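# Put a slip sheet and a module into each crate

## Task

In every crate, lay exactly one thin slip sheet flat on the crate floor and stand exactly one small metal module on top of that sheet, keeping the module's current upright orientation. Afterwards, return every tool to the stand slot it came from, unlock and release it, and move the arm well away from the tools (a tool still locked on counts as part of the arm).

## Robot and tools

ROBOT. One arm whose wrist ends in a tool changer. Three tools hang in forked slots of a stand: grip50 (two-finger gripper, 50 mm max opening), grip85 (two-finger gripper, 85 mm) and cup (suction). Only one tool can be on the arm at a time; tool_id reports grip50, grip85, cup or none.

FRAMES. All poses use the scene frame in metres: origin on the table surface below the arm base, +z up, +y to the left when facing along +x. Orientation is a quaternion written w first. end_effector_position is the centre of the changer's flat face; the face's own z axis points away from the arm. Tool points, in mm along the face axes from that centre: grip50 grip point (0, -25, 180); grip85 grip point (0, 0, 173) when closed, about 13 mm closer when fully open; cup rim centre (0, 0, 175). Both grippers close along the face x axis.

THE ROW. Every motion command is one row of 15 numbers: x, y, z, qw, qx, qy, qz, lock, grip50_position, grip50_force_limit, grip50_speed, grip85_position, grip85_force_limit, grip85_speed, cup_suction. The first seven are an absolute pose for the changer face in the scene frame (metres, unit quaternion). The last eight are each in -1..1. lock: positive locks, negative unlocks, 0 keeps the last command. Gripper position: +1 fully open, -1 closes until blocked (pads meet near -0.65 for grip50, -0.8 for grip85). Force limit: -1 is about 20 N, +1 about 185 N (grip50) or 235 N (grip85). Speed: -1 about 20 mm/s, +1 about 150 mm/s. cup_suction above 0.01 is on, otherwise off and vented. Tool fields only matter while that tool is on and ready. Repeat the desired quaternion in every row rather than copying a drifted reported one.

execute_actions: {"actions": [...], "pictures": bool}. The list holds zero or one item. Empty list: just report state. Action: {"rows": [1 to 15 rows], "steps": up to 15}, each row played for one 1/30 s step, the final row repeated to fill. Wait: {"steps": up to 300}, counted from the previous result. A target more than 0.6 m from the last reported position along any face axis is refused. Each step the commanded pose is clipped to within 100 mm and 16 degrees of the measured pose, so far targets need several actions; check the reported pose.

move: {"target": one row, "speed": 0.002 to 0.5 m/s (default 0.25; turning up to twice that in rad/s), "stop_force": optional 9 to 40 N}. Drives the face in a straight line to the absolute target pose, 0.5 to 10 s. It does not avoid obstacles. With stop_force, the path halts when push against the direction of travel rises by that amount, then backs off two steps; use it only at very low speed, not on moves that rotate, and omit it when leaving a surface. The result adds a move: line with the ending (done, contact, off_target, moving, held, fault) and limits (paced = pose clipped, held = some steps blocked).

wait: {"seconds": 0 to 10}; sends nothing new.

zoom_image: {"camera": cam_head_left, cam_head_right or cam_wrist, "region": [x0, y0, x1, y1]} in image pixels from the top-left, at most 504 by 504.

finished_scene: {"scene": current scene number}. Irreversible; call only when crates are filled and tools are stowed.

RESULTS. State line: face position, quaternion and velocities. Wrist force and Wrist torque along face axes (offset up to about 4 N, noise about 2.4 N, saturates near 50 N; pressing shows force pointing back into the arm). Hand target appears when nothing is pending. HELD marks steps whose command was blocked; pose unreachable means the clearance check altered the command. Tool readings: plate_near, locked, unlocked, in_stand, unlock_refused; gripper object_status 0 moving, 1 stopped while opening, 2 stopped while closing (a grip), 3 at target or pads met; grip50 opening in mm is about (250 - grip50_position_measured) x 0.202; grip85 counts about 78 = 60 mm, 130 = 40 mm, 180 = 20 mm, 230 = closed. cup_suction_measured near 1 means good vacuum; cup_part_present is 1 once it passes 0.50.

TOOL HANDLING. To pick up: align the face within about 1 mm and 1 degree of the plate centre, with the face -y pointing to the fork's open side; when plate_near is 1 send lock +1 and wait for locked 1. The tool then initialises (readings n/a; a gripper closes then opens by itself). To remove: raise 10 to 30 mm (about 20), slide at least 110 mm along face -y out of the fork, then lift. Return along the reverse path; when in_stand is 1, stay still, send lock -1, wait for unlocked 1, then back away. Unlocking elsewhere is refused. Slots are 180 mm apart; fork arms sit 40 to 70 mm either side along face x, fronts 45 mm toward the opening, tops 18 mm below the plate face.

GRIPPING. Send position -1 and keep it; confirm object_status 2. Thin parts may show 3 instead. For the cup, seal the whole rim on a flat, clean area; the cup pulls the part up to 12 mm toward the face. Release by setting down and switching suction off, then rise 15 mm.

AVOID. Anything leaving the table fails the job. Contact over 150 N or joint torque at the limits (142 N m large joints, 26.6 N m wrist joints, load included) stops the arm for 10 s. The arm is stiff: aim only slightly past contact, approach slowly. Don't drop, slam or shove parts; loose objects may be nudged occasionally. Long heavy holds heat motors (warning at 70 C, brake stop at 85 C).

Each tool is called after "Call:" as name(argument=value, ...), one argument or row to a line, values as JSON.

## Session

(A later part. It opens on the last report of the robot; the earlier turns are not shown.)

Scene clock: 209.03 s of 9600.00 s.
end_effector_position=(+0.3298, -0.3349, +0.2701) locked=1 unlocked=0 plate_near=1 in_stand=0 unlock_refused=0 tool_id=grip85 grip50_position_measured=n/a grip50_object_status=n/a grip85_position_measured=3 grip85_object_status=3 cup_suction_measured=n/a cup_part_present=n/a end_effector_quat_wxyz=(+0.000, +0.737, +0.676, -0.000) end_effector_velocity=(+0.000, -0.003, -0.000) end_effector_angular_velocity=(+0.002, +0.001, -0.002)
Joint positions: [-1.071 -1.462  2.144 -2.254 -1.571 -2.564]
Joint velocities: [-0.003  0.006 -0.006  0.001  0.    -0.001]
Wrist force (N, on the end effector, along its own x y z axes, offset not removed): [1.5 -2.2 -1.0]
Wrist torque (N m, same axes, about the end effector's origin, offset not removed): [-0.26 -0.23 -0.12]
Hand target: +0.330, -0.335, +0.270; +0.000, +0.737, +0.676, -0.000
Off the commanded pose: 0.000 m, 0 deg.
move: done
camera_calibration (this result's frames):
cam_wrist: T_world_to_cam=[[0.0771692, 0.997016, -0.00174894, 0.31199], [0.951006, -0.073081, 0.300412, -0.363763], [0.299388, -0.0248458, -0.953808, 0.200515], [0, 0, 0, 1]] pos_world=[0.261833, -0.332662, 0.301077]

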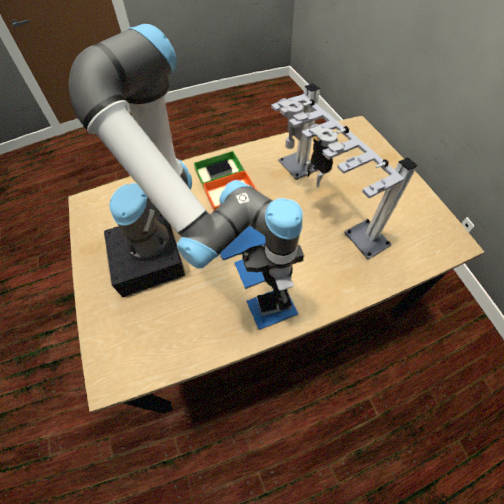

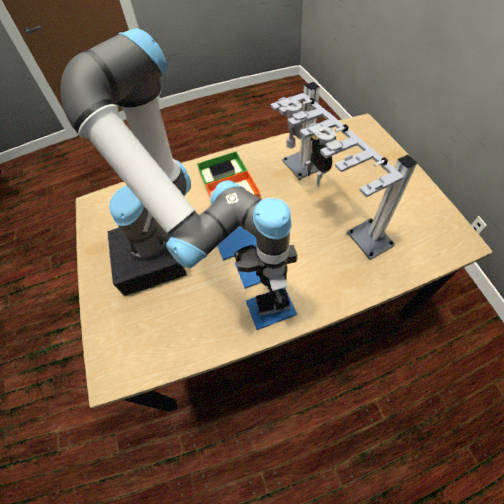

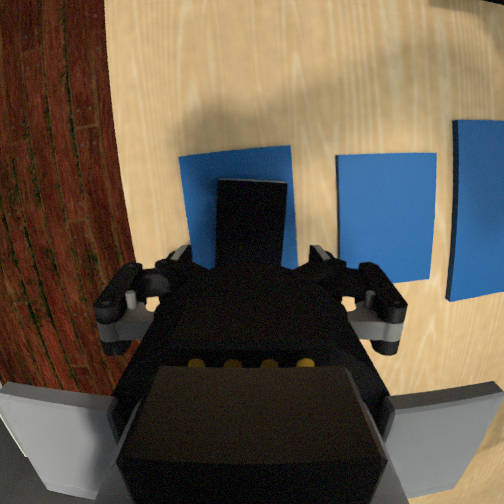

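Call:
move(
  target=[0.331,-0.336,0.201,0,0.7518,0.6593,0,0,1,0,0,0.8,-0.4,0,-1],
  speed=0.06,
)

Scene clock: 213.40 s of 9600.00 s.
end_effector_position=(+0.3310, -0.3361, +0.2013) locked=1 unlocked=0 plate_near=1 in_stand=0 unlock_refused=0 tool_id=grip85 grip50_position_measured=n/a grip50_object_status=n/a grip85_position_measured=28 grip85_object_status=3 cup_suction_measured=n/a cup_part_present=n/a end_effector_quat_wxyz=(-0.000, +0.752, +0.659, +0.000) end_effector_velocity=(+0.000, +0.000, -0.003) end_effector_angular_velocity=(-0.001, -0.000, -0.001)
Joint positions: [-1.07  -1.318  2.209 -2.462 -1.57  -2.52 ]
Joint velocities: [ 0.001  0.007  0.003 -0.011 -0.     0.002]
Wrist force (N, on the end effector, along its own x y z axes, offset not removed): [1.4 0.5 -1.0]
Wrist torque (N m, same axes, about the end effector's origin, offset not removed): [-0.13 -0.23 -0.05]
Hand target: +0.331, -0.336, +0.201; -0.000, +0.752, +0.659, +0.000
Off the commanded pose: 0.000 m, 0 deg.
move: done
camera_calibration (this result's frames):
cam_wrist: T_world_to_cam=[[0.1204, 0.992725, -0.000835007, 0.297024], [0.947035, -0.114606, 0.299984, -0.356894], [0.297705, -0.0369088, -0.953944, 0.131042], [0, 0, 0, 1]] pos_world=[0.263217, -0.330929, 0.232317]

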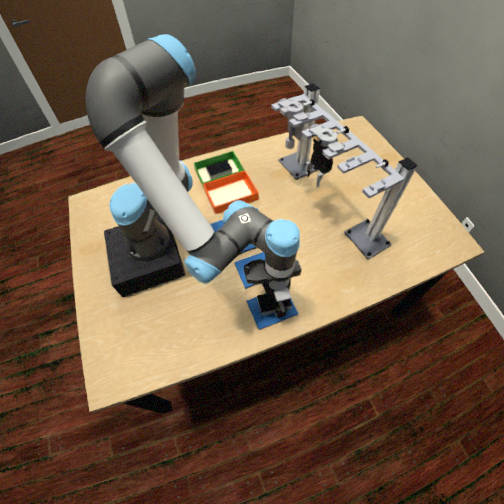

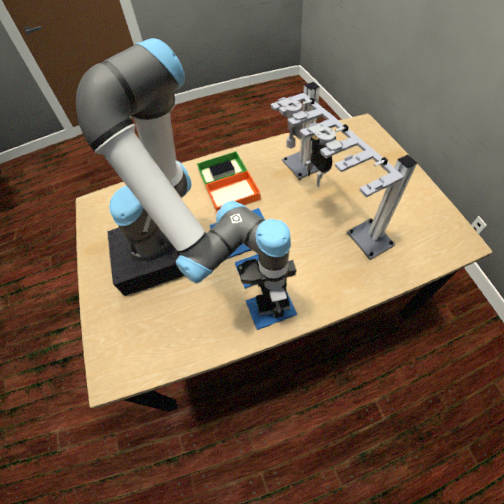

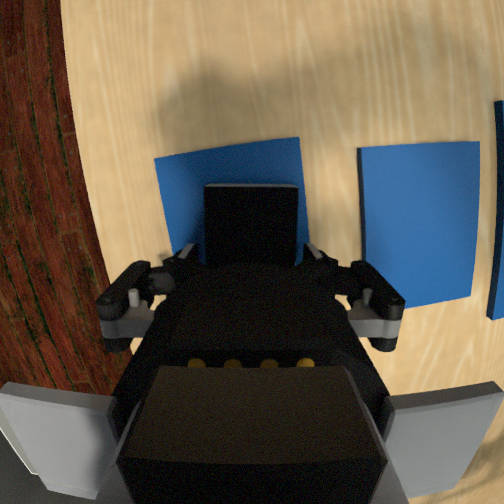

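Call:
move(
  target=[0.331,-0.3357,0.201,0,0.7518,0.6593,0,0,1,0,0,-1,-0.4,-0.7,-1],
)

Call:
move(
  target=[0.331,-0.3357,0.275,0,0.7518,0.6593,0,0,1,0,0,-1,-0.4,-0.7,-1],
  speed=0.06,
)

Call:
move(
  target=[0.360,0.170,0.275,0,0.6947,0.7193,0,0,1,0,0,-1,-0.4,-0.7,-1],
  speed=0.2,
)

Call:
move(
  target=[0.360,0.170,0.200,0,0.6947,0.7193,0,0,1,0,0,-1,-0.4,-0.7,-1],
  speed=0.05,
)

Call:
move(
  target=[0.360,0.170,0.192,0,0.6947,0.7193,0,0,1,0,0,-1,-0.4,-0.7,-1],
  speed=0.003,
  stop_force=9,
)

Scene clock: 221.63 s of 9600.00 s.
end_effector_position=(+0.3310, -0.3357, +0.2010) locked=1 unlocked=0 plate_near=1 in_stand=0 unlock_refused=0 tool_id=grip85 grip50_position_measured=n/a grip50_object_status=n/a grip85_position_measured=80 grip85_object_status=2 cup_suction_measured=n/a cup_part_present=n/a end_effector_quat_wxyz=(+0.000, +0.752, +0.659, -0.000) end_effector_velocity=(-0.000, -0.000, +0.000) end_effector_angular_velocity=(-0.000, -0.000, -0.001)
Joint positions: [-1.07  -1.318  2.21  -2.463 -1.571 -2.519]
Joint velocities: [-0.001 -0.     0.    -0.     0.    -0.   ]
Wrist force (N, on the end effector, along its own x y z axes, offset not removed): [2.2 -3.2 -22.1]
Wrist torque (N m, same axes, about the end effector's origin, offset not removed): [0.34 0.55 -0.08]
Hand target: +0.331, -0.336, +0.201; -0.000, +0.752, +0.659, +0.000
Off the commanded pose: 0.000 m, 0 deg.
move: done
camera_calibration (this result's frames):
cam_wrist: T_world_to_cam=[[0.120623, 0.992698, -0.00102879, 0.296658], [0.94699, -0.114758, 0.300066, -0.356822], [0.297757, -0.0371692, -0.953918, 0.130724], [0, 0, 0, 1]] pos_world=[0.2632, -0.330581, 0.232075]

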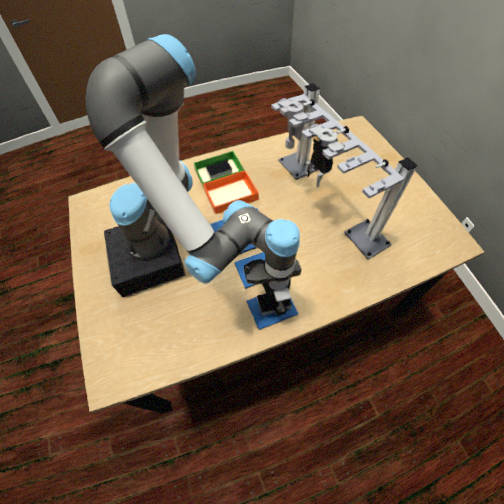

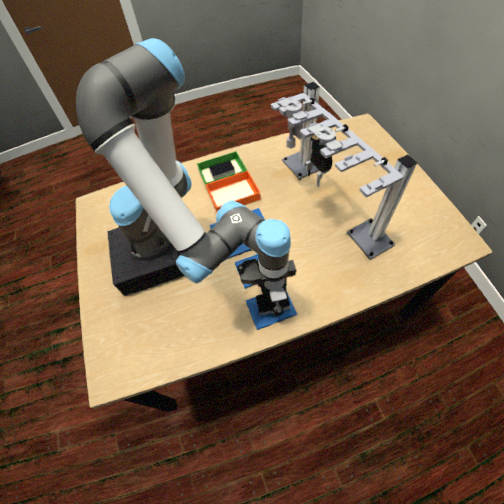

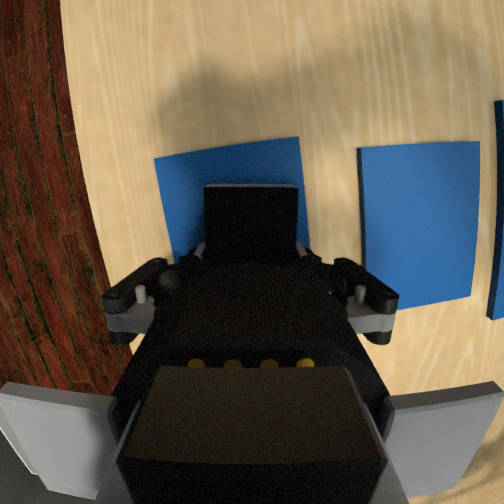

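Scene clock: 223.30 s of 9600.00 s.
end_effector_position=(+0.3310, -0.3356, +0.2747) locked=1 unlocked=0 plate_near=1 in_stand=0 unlock_refused=0 tool_id=grip85 grip50_position_measured=n/a grip50_object_status=n/a grip85_position_measured=80 grip85_object_status=2 cup_suction_measured=n/a cup_part_present=n/a end_effector_quat_wxyz=(+0.000, +0.752, +0.659, -0.000) end_effector_velocity=(-0.000, +0.000, +0.003) end_effector_angular_velocity=(+0.000, +0.000, -0.001)
Joint positions: [-1.07  -1.467  2.134 -2.238 -1.571 -2.519]
Joint velocities: [-0.    -0.006 -0.004  0.01  -0.     0.001]
Wrist force (N, on the end effector, along its own x y z axes, offset not removed): [0.3 0.6 1.0]
Wrist torque (N m, same axes, about the end effector's origin, offset not removed): [-0.16 -0.05 -0.10]
Hand target: +0.331, -0.336, +0.275; +0.000, +0.752, +0.659, -0.000
Off the commanded pose: 0.000 m, 0 deg.
move: done
camera_calibration (this result's frames):
cam_wrist: T_world_to_cam=[[0.120621, 0.992698, -0.000933856, 0.296529], [0.947, -0.114786, 0.300026, -0.378877], [0.297729, -0.0370739, -0.95393, 0.201076], [0, 0, 0, 1]] pos_world=[0.263162, -0.330399, 0.305763]

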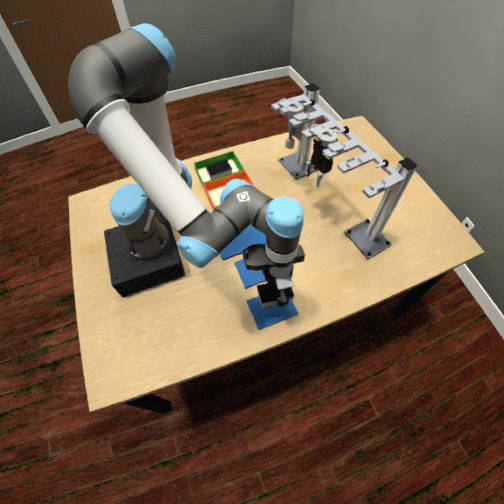

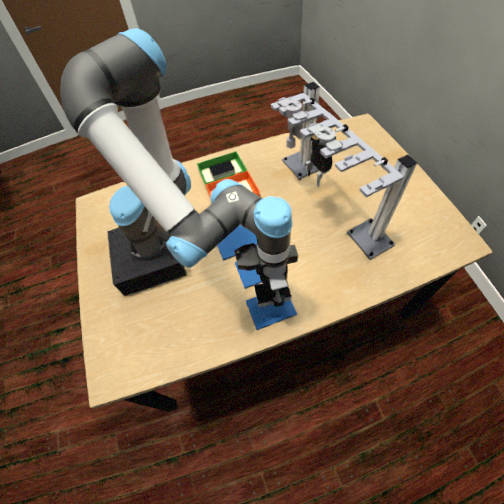

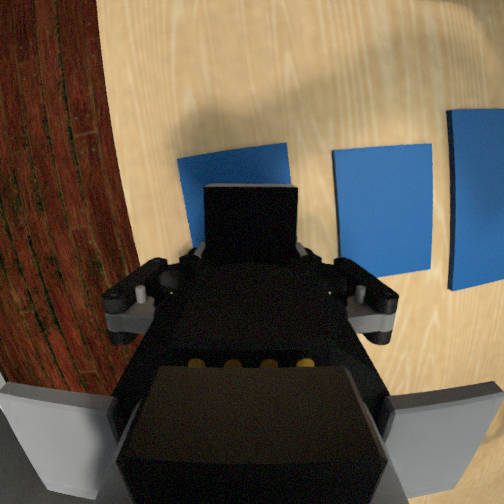

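Scene clock: 226.50 s of 9600.00 s.
end_effector_position=(+0.3600, +0.1702, +0.2750) locked=1 unlocked=0 plate_near=1 in_stand=0 unlock_refused=0 tool_id=grip85 grip50_position_measured=n/a grip50_object_status=n/a grip85_position_measured=80 grip85_object_status=2 cup_suction_measured=n/a cup_part_present=n/a end_effector_quat_wxyz=(-0.001, +0.695, +0.719, +0.000) end_effector_velocity=(+0.001, +0.002, +0.000) end_effector_angular_velocity=(-0.001, -0.002, -0.000)
Joint positions: [ 0.109 -1.646  2.316 -2.24  -1.569 -1.506]
Joint velocities: [ 0.007  0.005 -0.004 -0.002 -0.001  0.007]
Wrist force (N, on the end effector, along its own x y z axes, offset not removed): [1.4 -0.1 2.2]
Wrist torque (N m, same axes, about the end effector's origin, offset not removed): [-0.13 -0.21 -0.12]
Hand target: +0.360, +0.171, +0.275; -0.001, +0.695, +0.719, +0.000
Off the commanded pose: 0.000 m, 0 deg.
move: done
camera_calibration (this result's frames):
cam_wrist: T_world_to_cam=[[-0.0447737, 0.998997, 0.000727472, -0.151029], [0.953344, 0.04251, 0.298877, -0.377123], [0.298547, 0.0140754, -0.954291, 0.202537], [0, 0, 0, 1]] pos_world=[0.292299, 0.164058, 0.306102]

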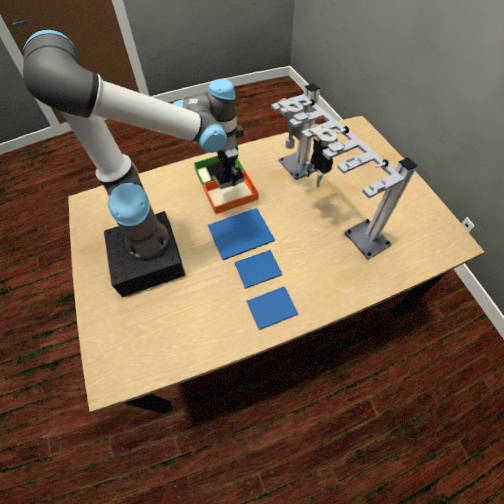

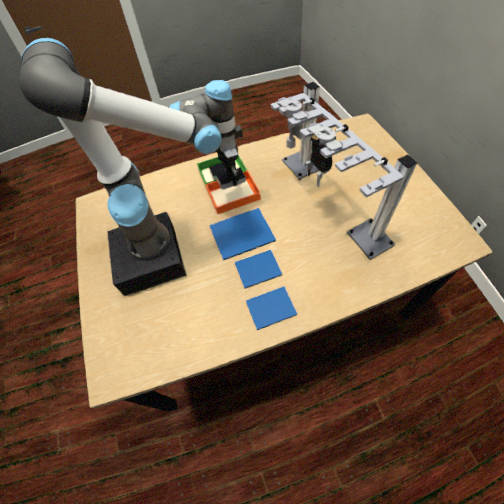

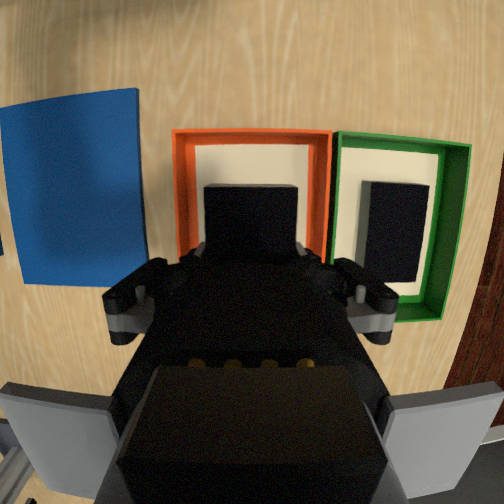

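Scene clock: 228.43 s of 9600.00 s.
end_effector_position=(+0.3601, +0.1700, +0.2002) locked=1 unlocked=0 plate_near=1 in_stand=0 unlock_refused=0 tool_id=grip85 grip50_position_measured=n/a grip50_object_status=n/a grip85_position_measured=80 grip85_object_status=2 cup_suction_measured=n/a cup_part_present=n/a end_effector_quat_wxyz=(-0.000, +0.695, +0.719, -0.000) end_effector_velocity=(-0.000, +0.000, -0.003) end_effector_angular_velocity=(-0.001, +0.001, +0.001)
Joint positions: [ 0.109 -1.465  2.407 -2.513 -1.571 -1.506]
Joint velocities: [ 0.001  0.008  0.003 -0.01  -0.     0.   ]
Wrist force (N, on the end effector, along its own x y z axes, offset not removed): [1.5 1.5 -0.3]
Wrist torque (N m, same axes, about the end effector's origin, offset not removed): [-0.04 -0.26 -0.06]
Hand target: +0.360, +0.170, +0.200; -0.000, +0.695, +0.719, -0.000
Off the commanded pose: 0.000 m, 0 deg.
move: done
camera_calibration (this result's frames):
cam_wrist: T_world_to_cam=[[-0.0446468, 0.999002, -0.000881341, -0.150447], [0.952998, 0.0428554, 0.299931, -0.355037], [0.29967, 0.0125511, -0.95396, 0.130919], [0, 0, 0, 1]] pos_world=[0.2924, 0.163869, 0.231246]

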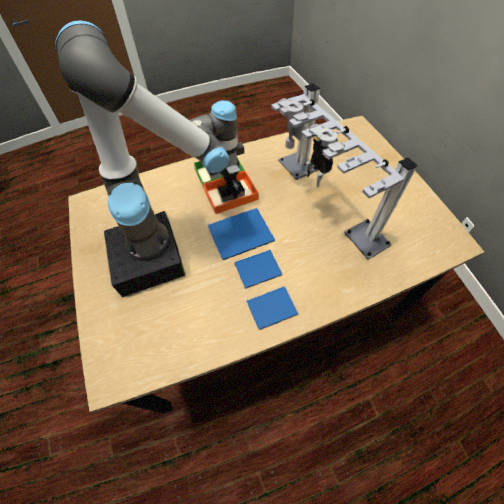

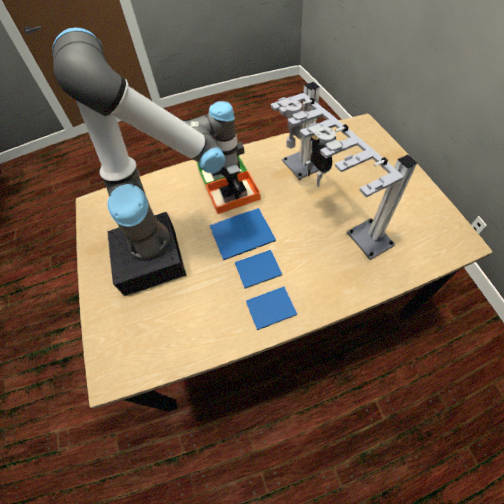

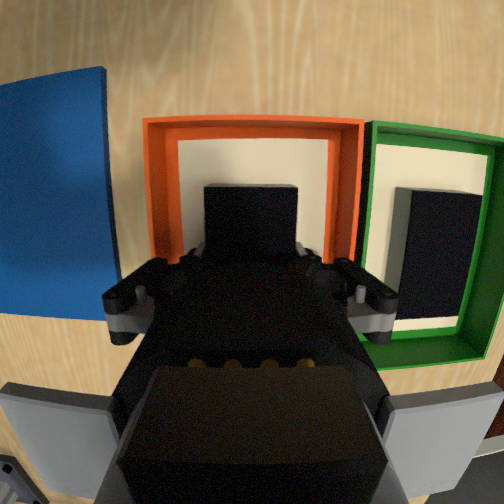

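Scene clock: 230.27 s of 9600.00 s.
end_effector_position=(+0.3601, +0.1700, +0.1959) locked=1 unlocked=0 plate_near=1 in_stand=0 unlock_refused=0 tool_id=grip85 grip50_position_measured=n/a grip50_object_status=n/a grip85_position_measured=80 grip85_object_status=2 cup_suction_measured=n/a cup_part_present=n/a end_effector_quat_wxyz=(+0.000, +0.695, +0.719, +0.000) end_effector_velocity=(-0.001, -0.000, +0.000) end_effector_angular_velocity=(+0.000, +0.001, -0.001)
Joint positions: [ 0.109 -1.453  2.411 -2.53  -1.571 -1.506]
Joint velocities: [-0.001 -0.003  0.001  0.004  0.     0.   ]
Wrist force (N, on the end effector, along its own x y z axes, offset not removed): [1.2 3.1 -18.3]
Wrist torque (N m, same axes, about the end effector's origin, offset not removed): [-0.13 0.21 -0.07]
Hand target: +0.360, +0.170, +0.196; -0.000, +0.695, +0.719, -0.000
Off the commanded pose: 0.004 m, 0 deg.
move: contact
camera_calibration (this result's frames):
cam_wrist: T_world_to_cam=[[-0.04473, 0.998999, -0.000879716, -0.150452], [0.952956, 0.0429327, 0.300054, -0.353711], [0.299791, 0.0125831, -0.953922, 0.126722], [0, 0, 0, 1]] pos_world=[0.292352, 0.163893, 0.226883]

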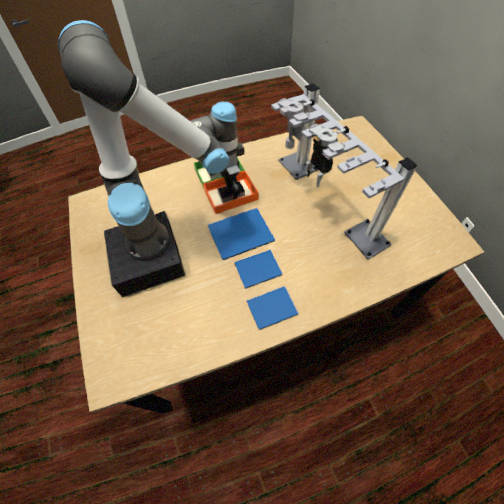

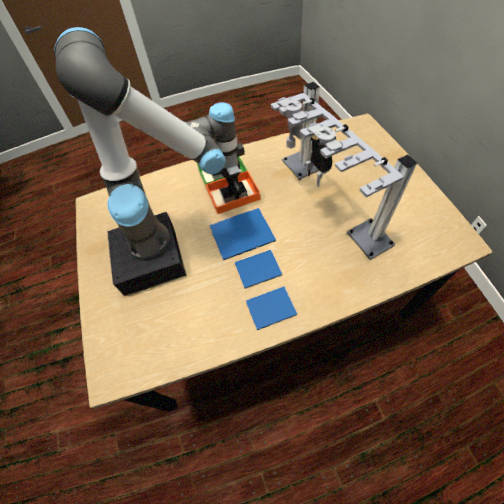

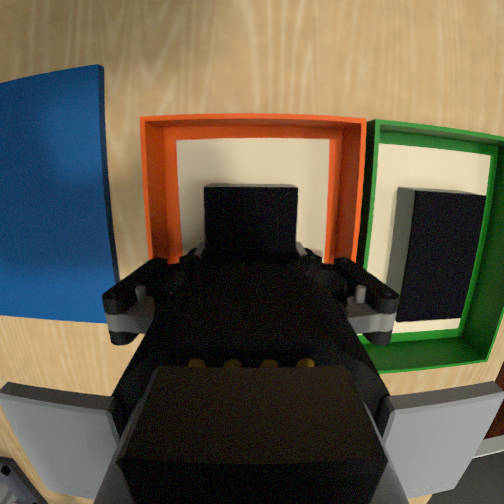

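Call:
move(
  target=[0.360,0.170,0.1962,0,0.6947,0.7193,0,0,1,0,0,0.7,-0.4,-0.3,-1],
)

Call:
move(
  target=[0.360,0.170,0.27,0,0.6947,0.7193,0,0,1,0,0,0.7,-0.4,-0.3,-1],
  speed=0.1,
)

Call:
move(
  target=[0.5072,-0.2169,0.382,0,0.651,0.7591,0,0,1,0,0,1,0,0,-1],
)

Call:
move(
  target=[0.6592,-0.1934,0.382,0,0.651,0.7591,0,0,1,0,0,1,0,0,-1],
  speed=0.07,
)

Call:
move(
  target=[0.6592,-0.1934,0.362,0,0.651,0.7591,0,0,1,0,0,1,0,0,-1],
  speed=0.012,
)

Call:
execute_actions(
  actions=[
    {"rows":[[0.6592,-0.1934,0.362,0,0.651,0.7591,0,0,1,0,0,1,0,0,-1],[0.6592,-0.1934,0.362,0,0.651,0.7591,0,0,1,0,0,1,0,0,-1],[0.6592,-0.1934,0.362,0,0.651,0.7591,0,0,1,0,0,1,0,0,-1],[0.6592,-0.1934,0.362,0,0.651,0.7591,0,0,1,0,0,1,0,0,-1],[0.6592,-0.1934,0.362,0,0.651,0.7591,0,0,1,0,0,1,0,0,-1],[0.6592,-0.1934,0.362,0,0.651,0.7591,0,-1,1,0,0,1,0,0,-1]],"steps":13},
  ],
  pictures=false,
)

Call:
execute_actions(
  actions=[
    {"steps":35},
  ],
  pictures=false,
)

Scene clock: 243.87 s of 9600.00 s.
end_effector_position=(+0.3600, +0.1700, +0.1962) locked=1 unlocked=0 plate_near=1 in_stand=0 unlock_refused=0 tool_id=grip85 grip50_position_measured=n/a grip50_object_status=n/a grip85_position_measured=41 grip85_object_status=3 cup_suction_measured=n/a cup_part_present=n/a end_effector_quat_wxyz=(+0.000, +0.695, +0.719, -0.000) end_effector_velocity=(+0.000, -0.000, +0.000) end_effector_angular_velocity=(+0.001, -0.000, -0.001)
Joint positions: [ 0.109 -1.454  2.411 -2.528 -1.571 -1.506]
Joint velocities: [-0.001 -0.     0.    -0.     0.001  0.   ]
Wrist force (N, on the end effector, along its own x y z axes, offset not removed): [3.1 0.9 -1.1]
Wrist torque (N m, same axes, about the end effector's origin, offset not removed): [-0.21 -0.34 -0.13]
Hand target: +0.360, +0.170, +0.196; +0.000, +0.695, +0.719, +0.000
Off the commanded pose: 0.000 m, 0 deg.
move: done
camera_calibration (this result's frames):
cam_wrist: T_world_to_cam=[[-0.0447086, 0.999, -0.00091558, -0.150437], [0.952974, 0.0429237, 0.299998, -0.353735], [0.299737, 0.01254, -0.953939, 0.127098], [0, 0, 0, 1]] pos_world=[0.292279, 0.163876, 0.227226]

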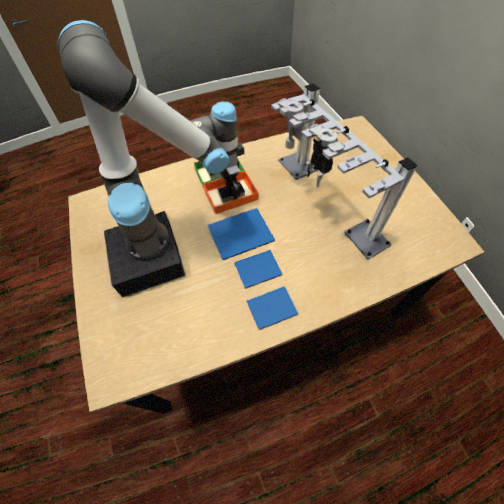

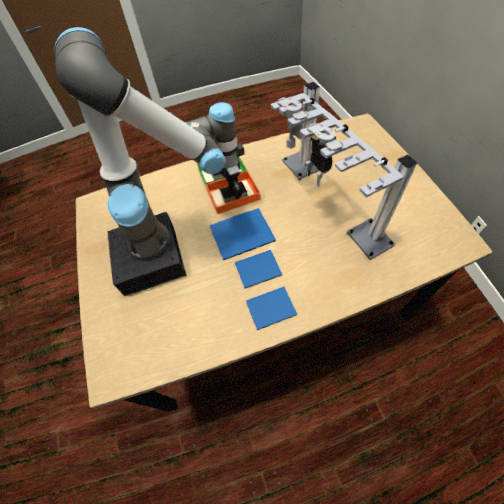

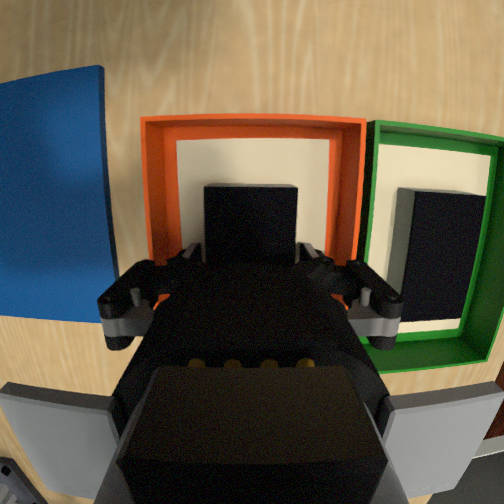

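Scene clock: 245.13 s of 9600.00 s.
end_effector_position=(+0.3599, +0.1700, +0.2698) locked=1 unlocked=0 plate_near=1 in_stand=0 unlock_refused=0 tool_id=grip85 grip50_position_measured=n/a grip50_object_status=n/a grip85_position_measured=41 grip85_object_status=3 cup_suction_measured=n/a cup_part_present=n/a end_effector_quat_wxyz=(+0.000, +0.695, +0.719, +0.000) end_effector_velocity=(+0.000, -0.000, +0.003) end_effector_angular_velocity=(-0.001, +0.001, -0.000)
Joint positions: [ 0.109 -1.636  2.324 -2.259 -1.571 -1.506]
Joint velocities: [-0.    -0.006 -0.005  0.011 -0.001  0.   ]
Wrist force (N, on the end effector, along its own x y z axes, offset not removed): [2.5 -0.7 0.6]
Wrist torque (N m, same axes, about the end effector's origin, offset not removed): [-0.16 -0.24 -0.08]
Hand target: +0.360, +0.170, +0.270; +0.000, +0.695, +0.719, +0.000
Off the commanded pose: 0.000 m, 0 deg.
move: done
camera_calibration (this result's frames):
cam_wrist: T_world_to_cam=[[-0.0448638, 0.998993, -0.000908657, -0.150387], [0.95293, 0.0430682, 0.300117, -0.375703], [0.299854, 0.0125985, -0.953902, 0.197273], [0, 0, 0, 1]] pos_world=[0.292119, 0.163931, 0.300797]

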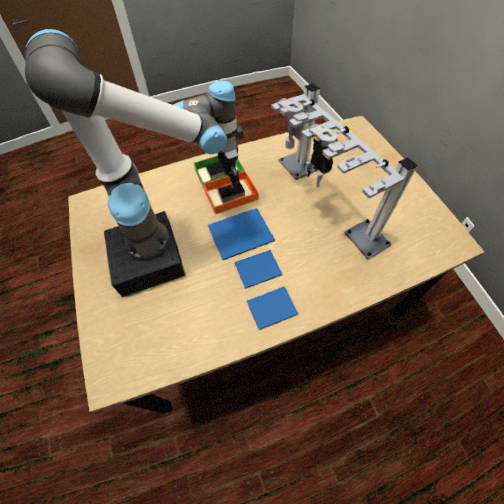

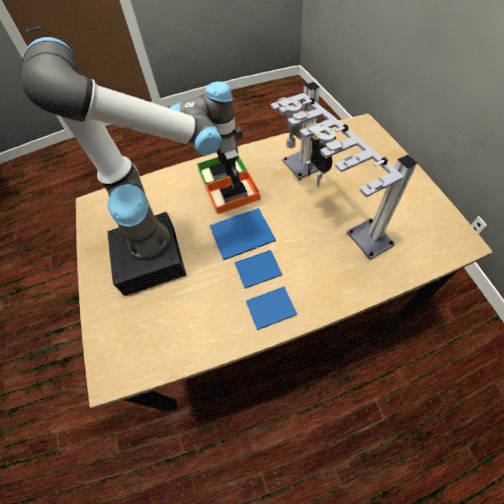

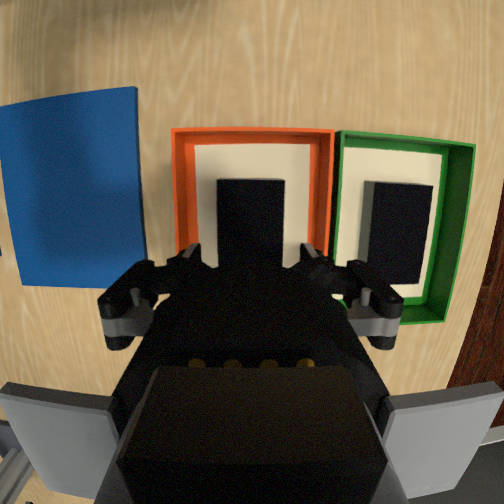

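Scene clock: 247.53 s of 9600.00 s.
end_effector_position=(+0.5068, -0.2168, +0.3821) locked=1 unlocked=0 plate_near=1 in_stand=0 unlock_refused=0 tool_id=grip85 grip50_position_measured=n/a grip50_object_status=n/a grip85_position_measured=3 grip85_object_status=3 cup_suction_measured=n/a cup_part_present=n/a end_effector_quat_wxyz=(+0.001, +0.651, +0.759, +0.000) end_effector_velocity=(+0.001, -0.003, +0.001) end_effector_angular_velocity=(+0.000, +0.000, +0.001)
Joint positions: [-0.639 -1.415  1.76  -1.917 -1.571 -2.372]
Joint velocities: [-0.002  0.005 -0.009  0.004 -0.    -0.003]
Wrist force (N, on the end effector, along its own x y z axes, offset not removed): [1.4 -0.4 -0.2]
Wrist torque (N m, same axes, about the end effector's origin, offset not removed): [-0.11 -0.18 -0.07]
Hand target: +0.507, -0.217, +0.382; +0.001, +0.651, +0.759, +0.000
Off the commanded pose: 0.000 m, 0 deg.
move: done
camera_calibration (this result's frames):
cam_wrist: T_world_to_cam=[[-0.162188, 0.986758, -0.00188604, 0.299979], [0.940932, 0.155231, 0.300915, -0.502717], [0.297223, 0.04703, -0.953649, 0.273902], [0, 0, 0, 1]] pos_world=[0.440266, -0.230851, 0.413047]

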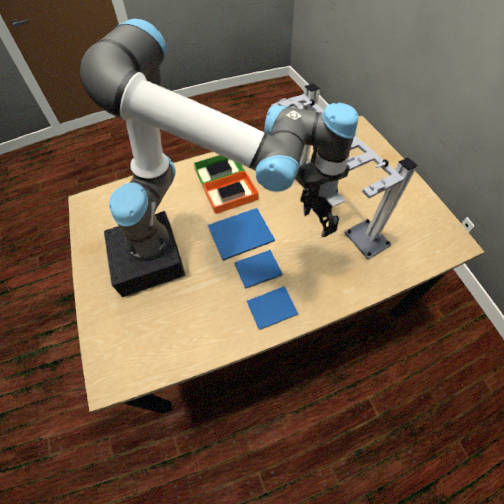

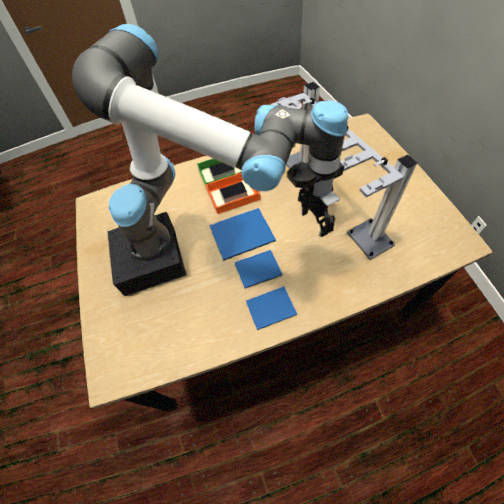

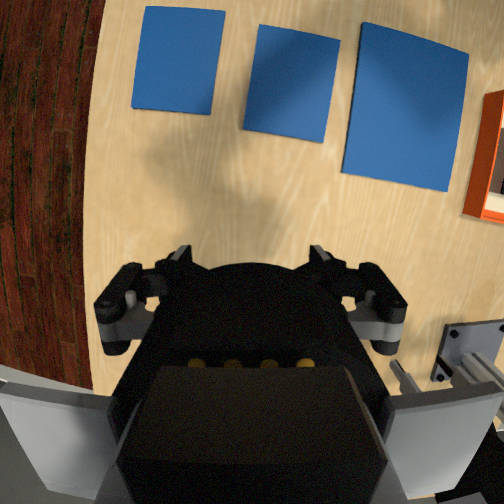

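Scene clock: 250.20 s of 9600.00 s.
end_effector_position=(+0.6588, -0.1934, +0.3821) locked=1 unlocked=0 plate_near=1 in_stand=0 unlock_refused=0 tool_id=grip85 grip50_position_measured=n/a grip50_object_status=n/a grip85_position_measured=3 grip85_object_status=3 cup_suction_measured=n/a cup_part_present=n/a end_effector_quat_wxyz=(-0.000, +0.651, +0.759, +0.000) end_effector_velocity=(+0.002, -0.001, -0.000) end_effector_angular_velocity=(-0.000, +0.001, -0.002)
Joint positions: [-0.472 -1.101  1.337 -1.806 -1.57  -2.205]
Joint velocities: [ 0.001  0.006 -0.009  0.004 -0.001  0.003]
Wrist force (N, on the end effector, along its own x y z axes, offset not removed): [0.2 0.8 -0.5]
Wrist torque (N m, same axes, about the end effector's origin, offset not removed): [-0.14 -0.14 -0.08]
Hand target: +0.659, -0.193, +0.382; -0.000, +0.651, +0.759, +0.000
Off the commanded pose: 0.000 m, 0 deg.
move: done
camera_calibration (this result's frames):
cam_wrist: T_world_to_cam=[[-0.16231, 0.98674, -0.000645637, 0.301081], [0.941274, 0.155028, 0.29995, -0.649218], [0.296073, 0.0480772, -0.953955, 0.228706], [0, 0, 0, 1]] pos_world=[0.592247, -0.207438, 0.413103]

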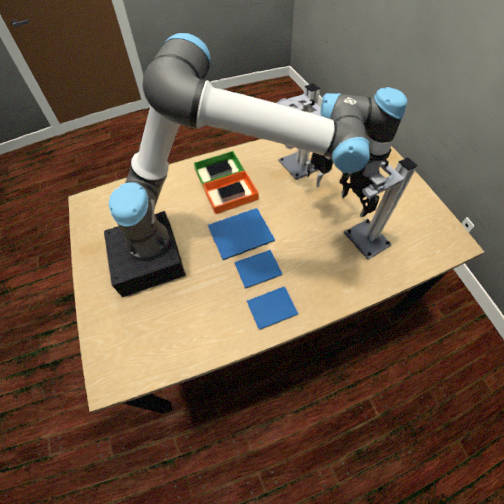

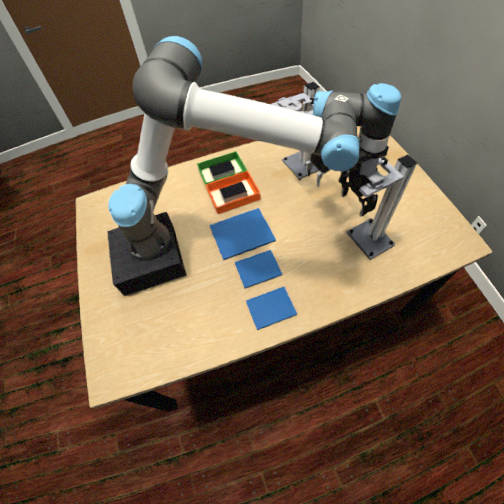

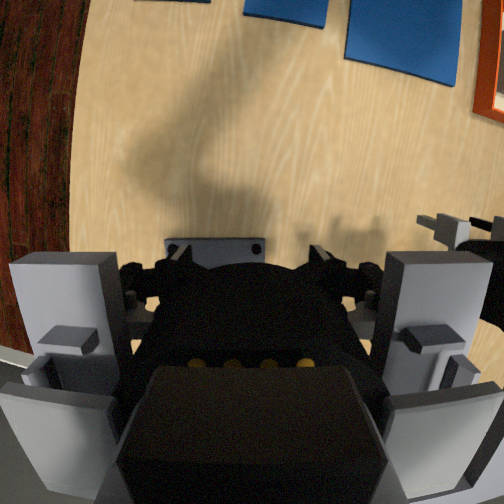

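Scene clock: 252.10 s of 9600.00 s.
end_effector_position=(+0.6592, -0.1934, +0.3624) locked=1 unlocked=0 plate_near=1 in_stand=1 unlock_refused=0 tool_id=grip85 grip50_position_measured=n/a grip50_object_status=n/a grip85_position_measured=3 grip85_object_status=3 cup_suction_measured=n/a cup_part_present=n/a end_effector_quat_wxyz=(-0.000, +0.651, +0.759, -0.000) end_effector_velocity=(+0.000, +0.000, -0.003) end_effector_angular_velocity=(-0.000, +0.001, +0.000)
Joint positions: [-0.471 -1.088  1.369 -1.852 -1.571 -2.205]
Joint velocities: [ 0.     0.003  0.004 -0.007 -0.     0.   ]
Wrist force (N, on the end effector, along its own x y z axes, offset not removed): [2.3 1.1 -0.7]
Wrist torque (N m, same axes, about the end effector's origin, offset not removed): [-0.14 -0.34 -0.02]
Hand target: +0.659, -0.193, +0.362; -0.000, +0.651, +0.759, -0.000
Off the commanded pose: 0.000 m, 0 deg.
move: done
camera_calibration (this result's frames):
cam_wrist: T_world_to_cam=[[-0.162303, 0.986741, -0.000871147, 0.301242], [0.941255, 0.155087, 0.299978, -0.643695], [0.296136, 0.0478676, -0.953946, 0.209697], [0, 0, 0, 1]] pos_world=[0.592675, -0.207457, 0.393396]

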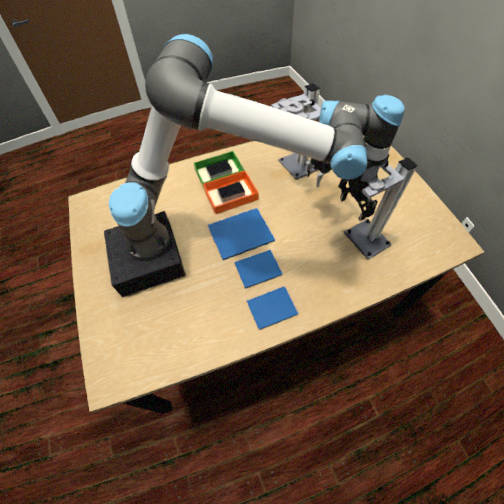

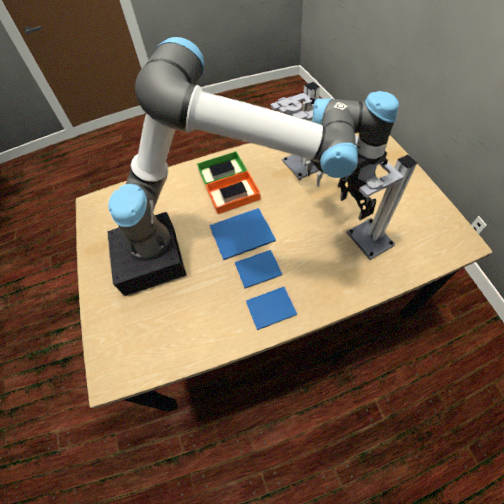

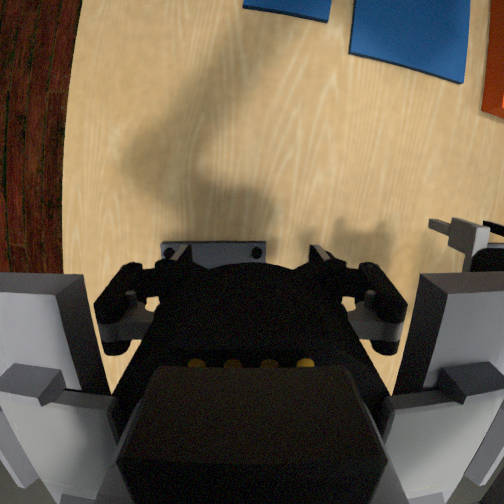

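Scene clock: 252.53 s of 9600.00 s.
end_effector_position=(+0.6592, -0.1934, +0.3620) locked=0 unlocked=0 plate_near=1 in_stand=1 unlock_refused=0 tool_id=none grip50_position_measured=n/a grip50_object_status=n/a grip85_position_measured=n/a grip85_object_status=n/a cup_suction_measured=n/a cup_part_present=n/a end_effector_quat_wxyz=(-0.000, +0.651, +0.759, -0.000) end_effector_velocity=(-0.000, +0.000, -0.000) end_effector_angular_velocity=(-0.000, +0.000, +0.000)
Joint positions: [-0.471 -1.088  1.37  -1.853 -1.571 -2.205]
Joint velocities: [ 0.001 -0.     0.     0.    -0.     0.001]
Wrist force (N, on the end effector, along its own x y z axes, offset not removed): [2.5 -0.2 -1.1]
Wrist torque (N m, same axes, about the end effector's origin, offset not removed): [-0.09 -0.29 -0.04]
Hand target: +0.659, -0.193, +0.362; -0.000, +0.651, +0.759, -0.000
Off the commanded pose: 0.000 m, 0 deg.
Steps of this call (steps 1 to 13: all 13 steps of this action). Readings (end_effector_position | what the end effector reports):
1: (+0.6592, -0.1934, +0.3623) | locked=1 unlocked=0 plate_near=1 in_stand=1 unlock_refused=0 tool_id=grip85 grip50_position_measured=n/a grip50_object_status=n/a grip85_position_measured=3 grip85_object_status=3 cup_suction_measured=n/a cup_part_present=n/a
2: (+0.6592, -0.1934, +0.3622) | locked=1 unlocked=0 plate_near=1 in_stand=1 unlock_refused=0 tool_id=grip85 grip50_position_measured=n/a grip50_object_status=n/a grip85_position_measured=3 grip85_object_status=3 cup_suction_measured=n/a cup_part_present=n/a
4: (+0.6592, -0.1934, +0.3622) | locked=1 unlocked=0 plate_near=1 in_stand=1 unlock_refused=0 tool_id=grip85 grip50_position_measured=n/a grip50_object_status=n/a grip85_position_measured=3 grip85_object_status=3 cup_suction_measured=n/a cup_part_present=n/a
8: (+0.6592, -0.1934, +0.3620) | locked=1 unlocked=0 plate_near=1 in_stand=1 unlock_refused=0 tool_id=grip85 grip50_position_measured=n/a grip50_object_status=n/a grip85_position_measured=3 grip85_object_status=3 cup_suction_measured=n/a cup_part_present=n/a
13: the state above

Scene clock: 253.70 s of 9600.00 s.
end_effector_position=(+0.6592, -0.1934, +0.3620) locked=0 unlocked=1 plate_near=1 in_stand=1 unlock_refused=0 tool_id=none grip50_position_measured=n/a grip50_object_status=n/a grip85_position_measured=n/a grip85_object_status=n/a cup_suction_measured=n/a cup_part_present=n/a end_effector_quat_wxyz=(-0.000, +0.651, +0.759, -0.000) end_effector_velocity=(-0.000, -0.000, -0.000) end_effector_angular_velocity=(-0.000, +0.001, +0.001)
Joint positions: [-0.471 -1.088  1.37  -1.853 -1.571 -2.205]
Joint velocities: [-0.     0.    -0.     0.001 -0.    -0.001]
Wrist force (N, on the end effector, along its own x y z axes, offset not removed): [1.5 -1.1 -1.3]
Wrist torque (N m, same axes, about the end effector's origin, offset not removed): [-0.24 -0.18 0.01]
Hand target: +0.659, -0.193, +0.362; -0.000, +0.651, +0.759, -0.000
Off the commanded pose: 0.000 m, 0 deg.
Steps of this call (steps 1 to 35: nothing new was sent). Readings (end_effector_position | what the end effector reports):
1: (+0.6592, -0.1934, +0.3620) | locked=0 unlocked=0 plate_near=1 in_stand=1 unlock_refused=0 tool_id=none grip50_position_measured=n/a grip50_object_status=n/a grip85_position_measured=n/a grip85_object_status=n/a cup_suction_measured=n/a cup_part_present=n/a
2: (+0.6592, -0.1934, +0.3620) | locked=0 unlocked=0 plate_near=1 in_stand=1 unlock_refused=0 tool_id=none grip50_position_measured=n/a grip50_object_status=n/a grip85_position_measured=n/a grip85_object_status=n/a cup_suction_measured=n/a cup_part_present=n/a
4: (+0.6592, -0.1934, +0.3620) | locked=0 unlocked=0 plate_near=1 in_stand=1 unlock_refused=0 tool_id=none grip50_position_measured=n/a grip50_object_status=n/a grip85_position_measured=n/a grip85_object_status=n/a cup_suction_measured=n/a cup_part_present=n/a
8: (+0.6592, -0.1934, +0.3620) | locked=0 unlocked=0 plate_near=1 in_stand=1 unlock_refused=0 tool_id=none grip50_position_measured=n/a grip50_object_status=n/a grip85_position_measured=n/a grip85_object_status=n/a cup_suction_measured=n/a cup_part_present=n/a
35: the state above

Call:
move(
  target=[0.6592,-0.1934,0.42,0,0.651,0.7591,0,0,1,0,0,1,0,0,-1],
  speed=0.06,
)

Call:
move(
  target=[0.35,-0.1,0.45,0,0.651,0.7591,0,0,1,0,0,1,0,0,-1],
)

Scene clock: 257.80 s of 9600.00 s.
end_effector_position=(+0.6591, -0.1933, +0.4197) locked=0 unlocked=1 plate_near=0 in_stand=0 unlock_refused=0 tool_id=none grip50_position_measured=n/a grip50_object_status=n/a grip85_position_measured=n/a grip85_object_status=n/a cup_suction_measured=n/a cup_part_present=n/a end_effector_quat_wxyz=(+0.000, +0.651, +0.759, +0.000) end_effector_velocity=(-0.000, -0.000, +0.003) end_effector_angular_velocity=(-0.001, +0.000, -0.000)
Joint positions: [-0.471 -1.118  1.264 -1.717 -1.571 -2.205]
Joint velocities: [-0.    -0.001 -0.007  0.007 -0.001  0.   ]
Wrist force (N, on the end effector, along its own x y z axes, offset not removed): [1.0 -1.7 -1.3]
Wrist torque (N m, same axes, about the end effector's origin, offset not removed): [-0.30 -0.24 -0.07]
Hand target: +0.659, -0.193, +0.420; +0.000, +0.651, +0.759, +0.000
Off the commanded pose: 0.000 m, 0 deg.
move: done
camera_calibration (this result's frames):
cam_wrist: T_world_to_cam=[[-0.162305, 0.98674, -0.00089824, 0.301208], [0.94123, 0.155093, 0.300053, -0.660806], [0.296214, 0.0478548, -0.953922, 0.264327], [0, 0, 0, 1]] pos_world=[0.592561, -0.207377, 0.450695]

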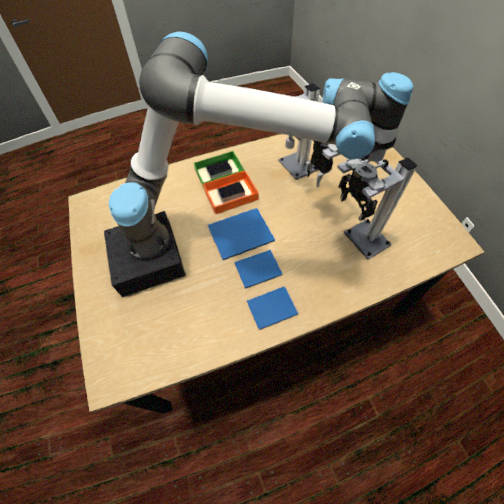

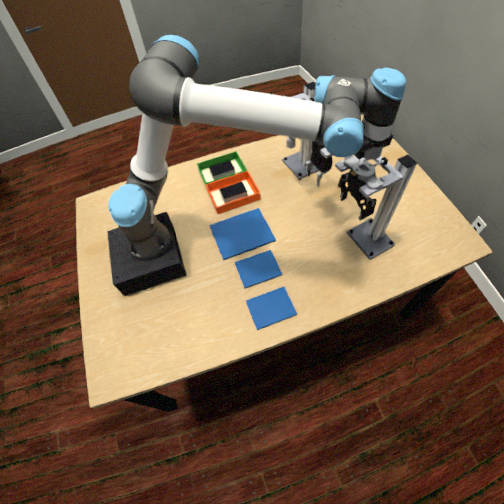

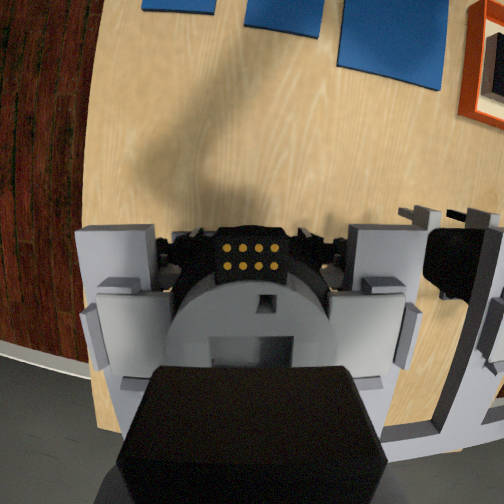

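Scene clock: 259.83 s of 9600.00 s.
end_effector_position=(+0.3503, -0.1000, +0.4498) locked=0 unlocked=1 plate_near=0 in_stand=0 unlock_refused=0 tool_id=none grip50_position_measured=n/a grip50_object_status=n/a grip85_position_measured=n/a grip85_object_status=n/a cup_suction_measured=n/a cup_part_present=n/a end_effector_quat_wxyz=(+0.000, +0.651, +0.759, -0.000) end_effector_velocity=(-0.002, +0.000, +0.001) end_effector_angular_velocity=(-0.000, +0.000, -0.000)
Joint positions: [-0.644 -1.933  2.041 -1.679 -1.571 -2.377]
Joint velocities: [-0.003 -0.007  0.002  0.004 -0.    -0.003]
Wrist force (N, on the end effector, along its own x y z axes, offset not removed): [0.8 -1.7 -0.6]
Wrist torque (N m, same axes, about the end effector's origin, offset not removed): [-0.31 -0.06 -0.07]
Hand target: +0.350, -0.100, +0.450; +0.000, +0.651, +0.759, -0.000
Off the commanded pose: 0.000 m, 0 deg.
move: done
camera_calibration (this result's frames):
cam_wrist: T_world_to_cam=[[-0.162282, 0.986744, -0.00115086, 0.159114], [0.941213, 0.155144, 0.300079, -0.393685], [0.29628, 0.0476144, -0.953914, 0.380035], [0, 0, 0, 1]] pos_world=[0.283766, -0.114022, 0.480841]

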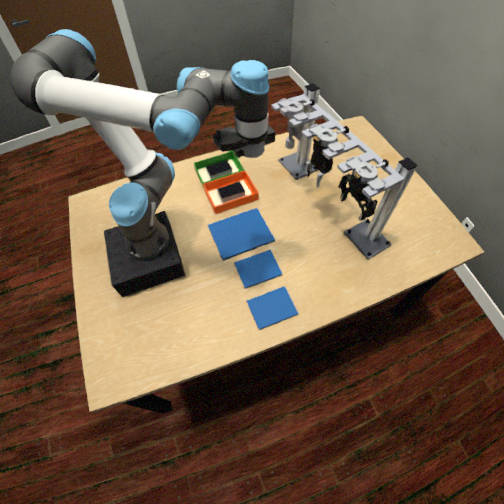

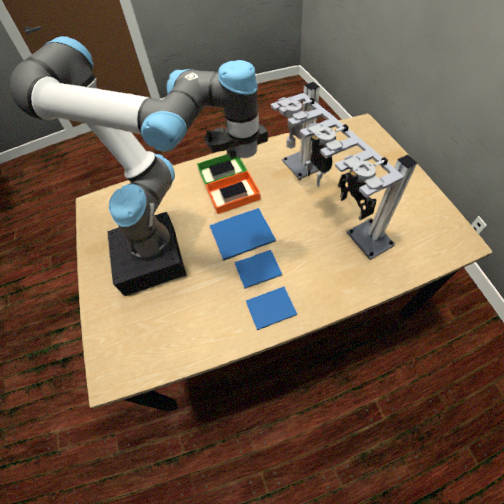

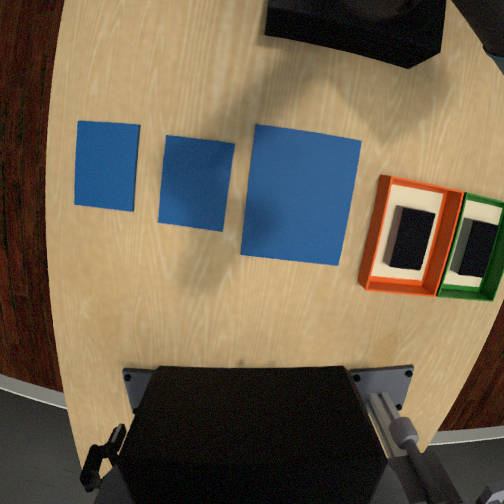

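Call:
finished_scene(
  scene=2,
)

The scene is finished: the task was done.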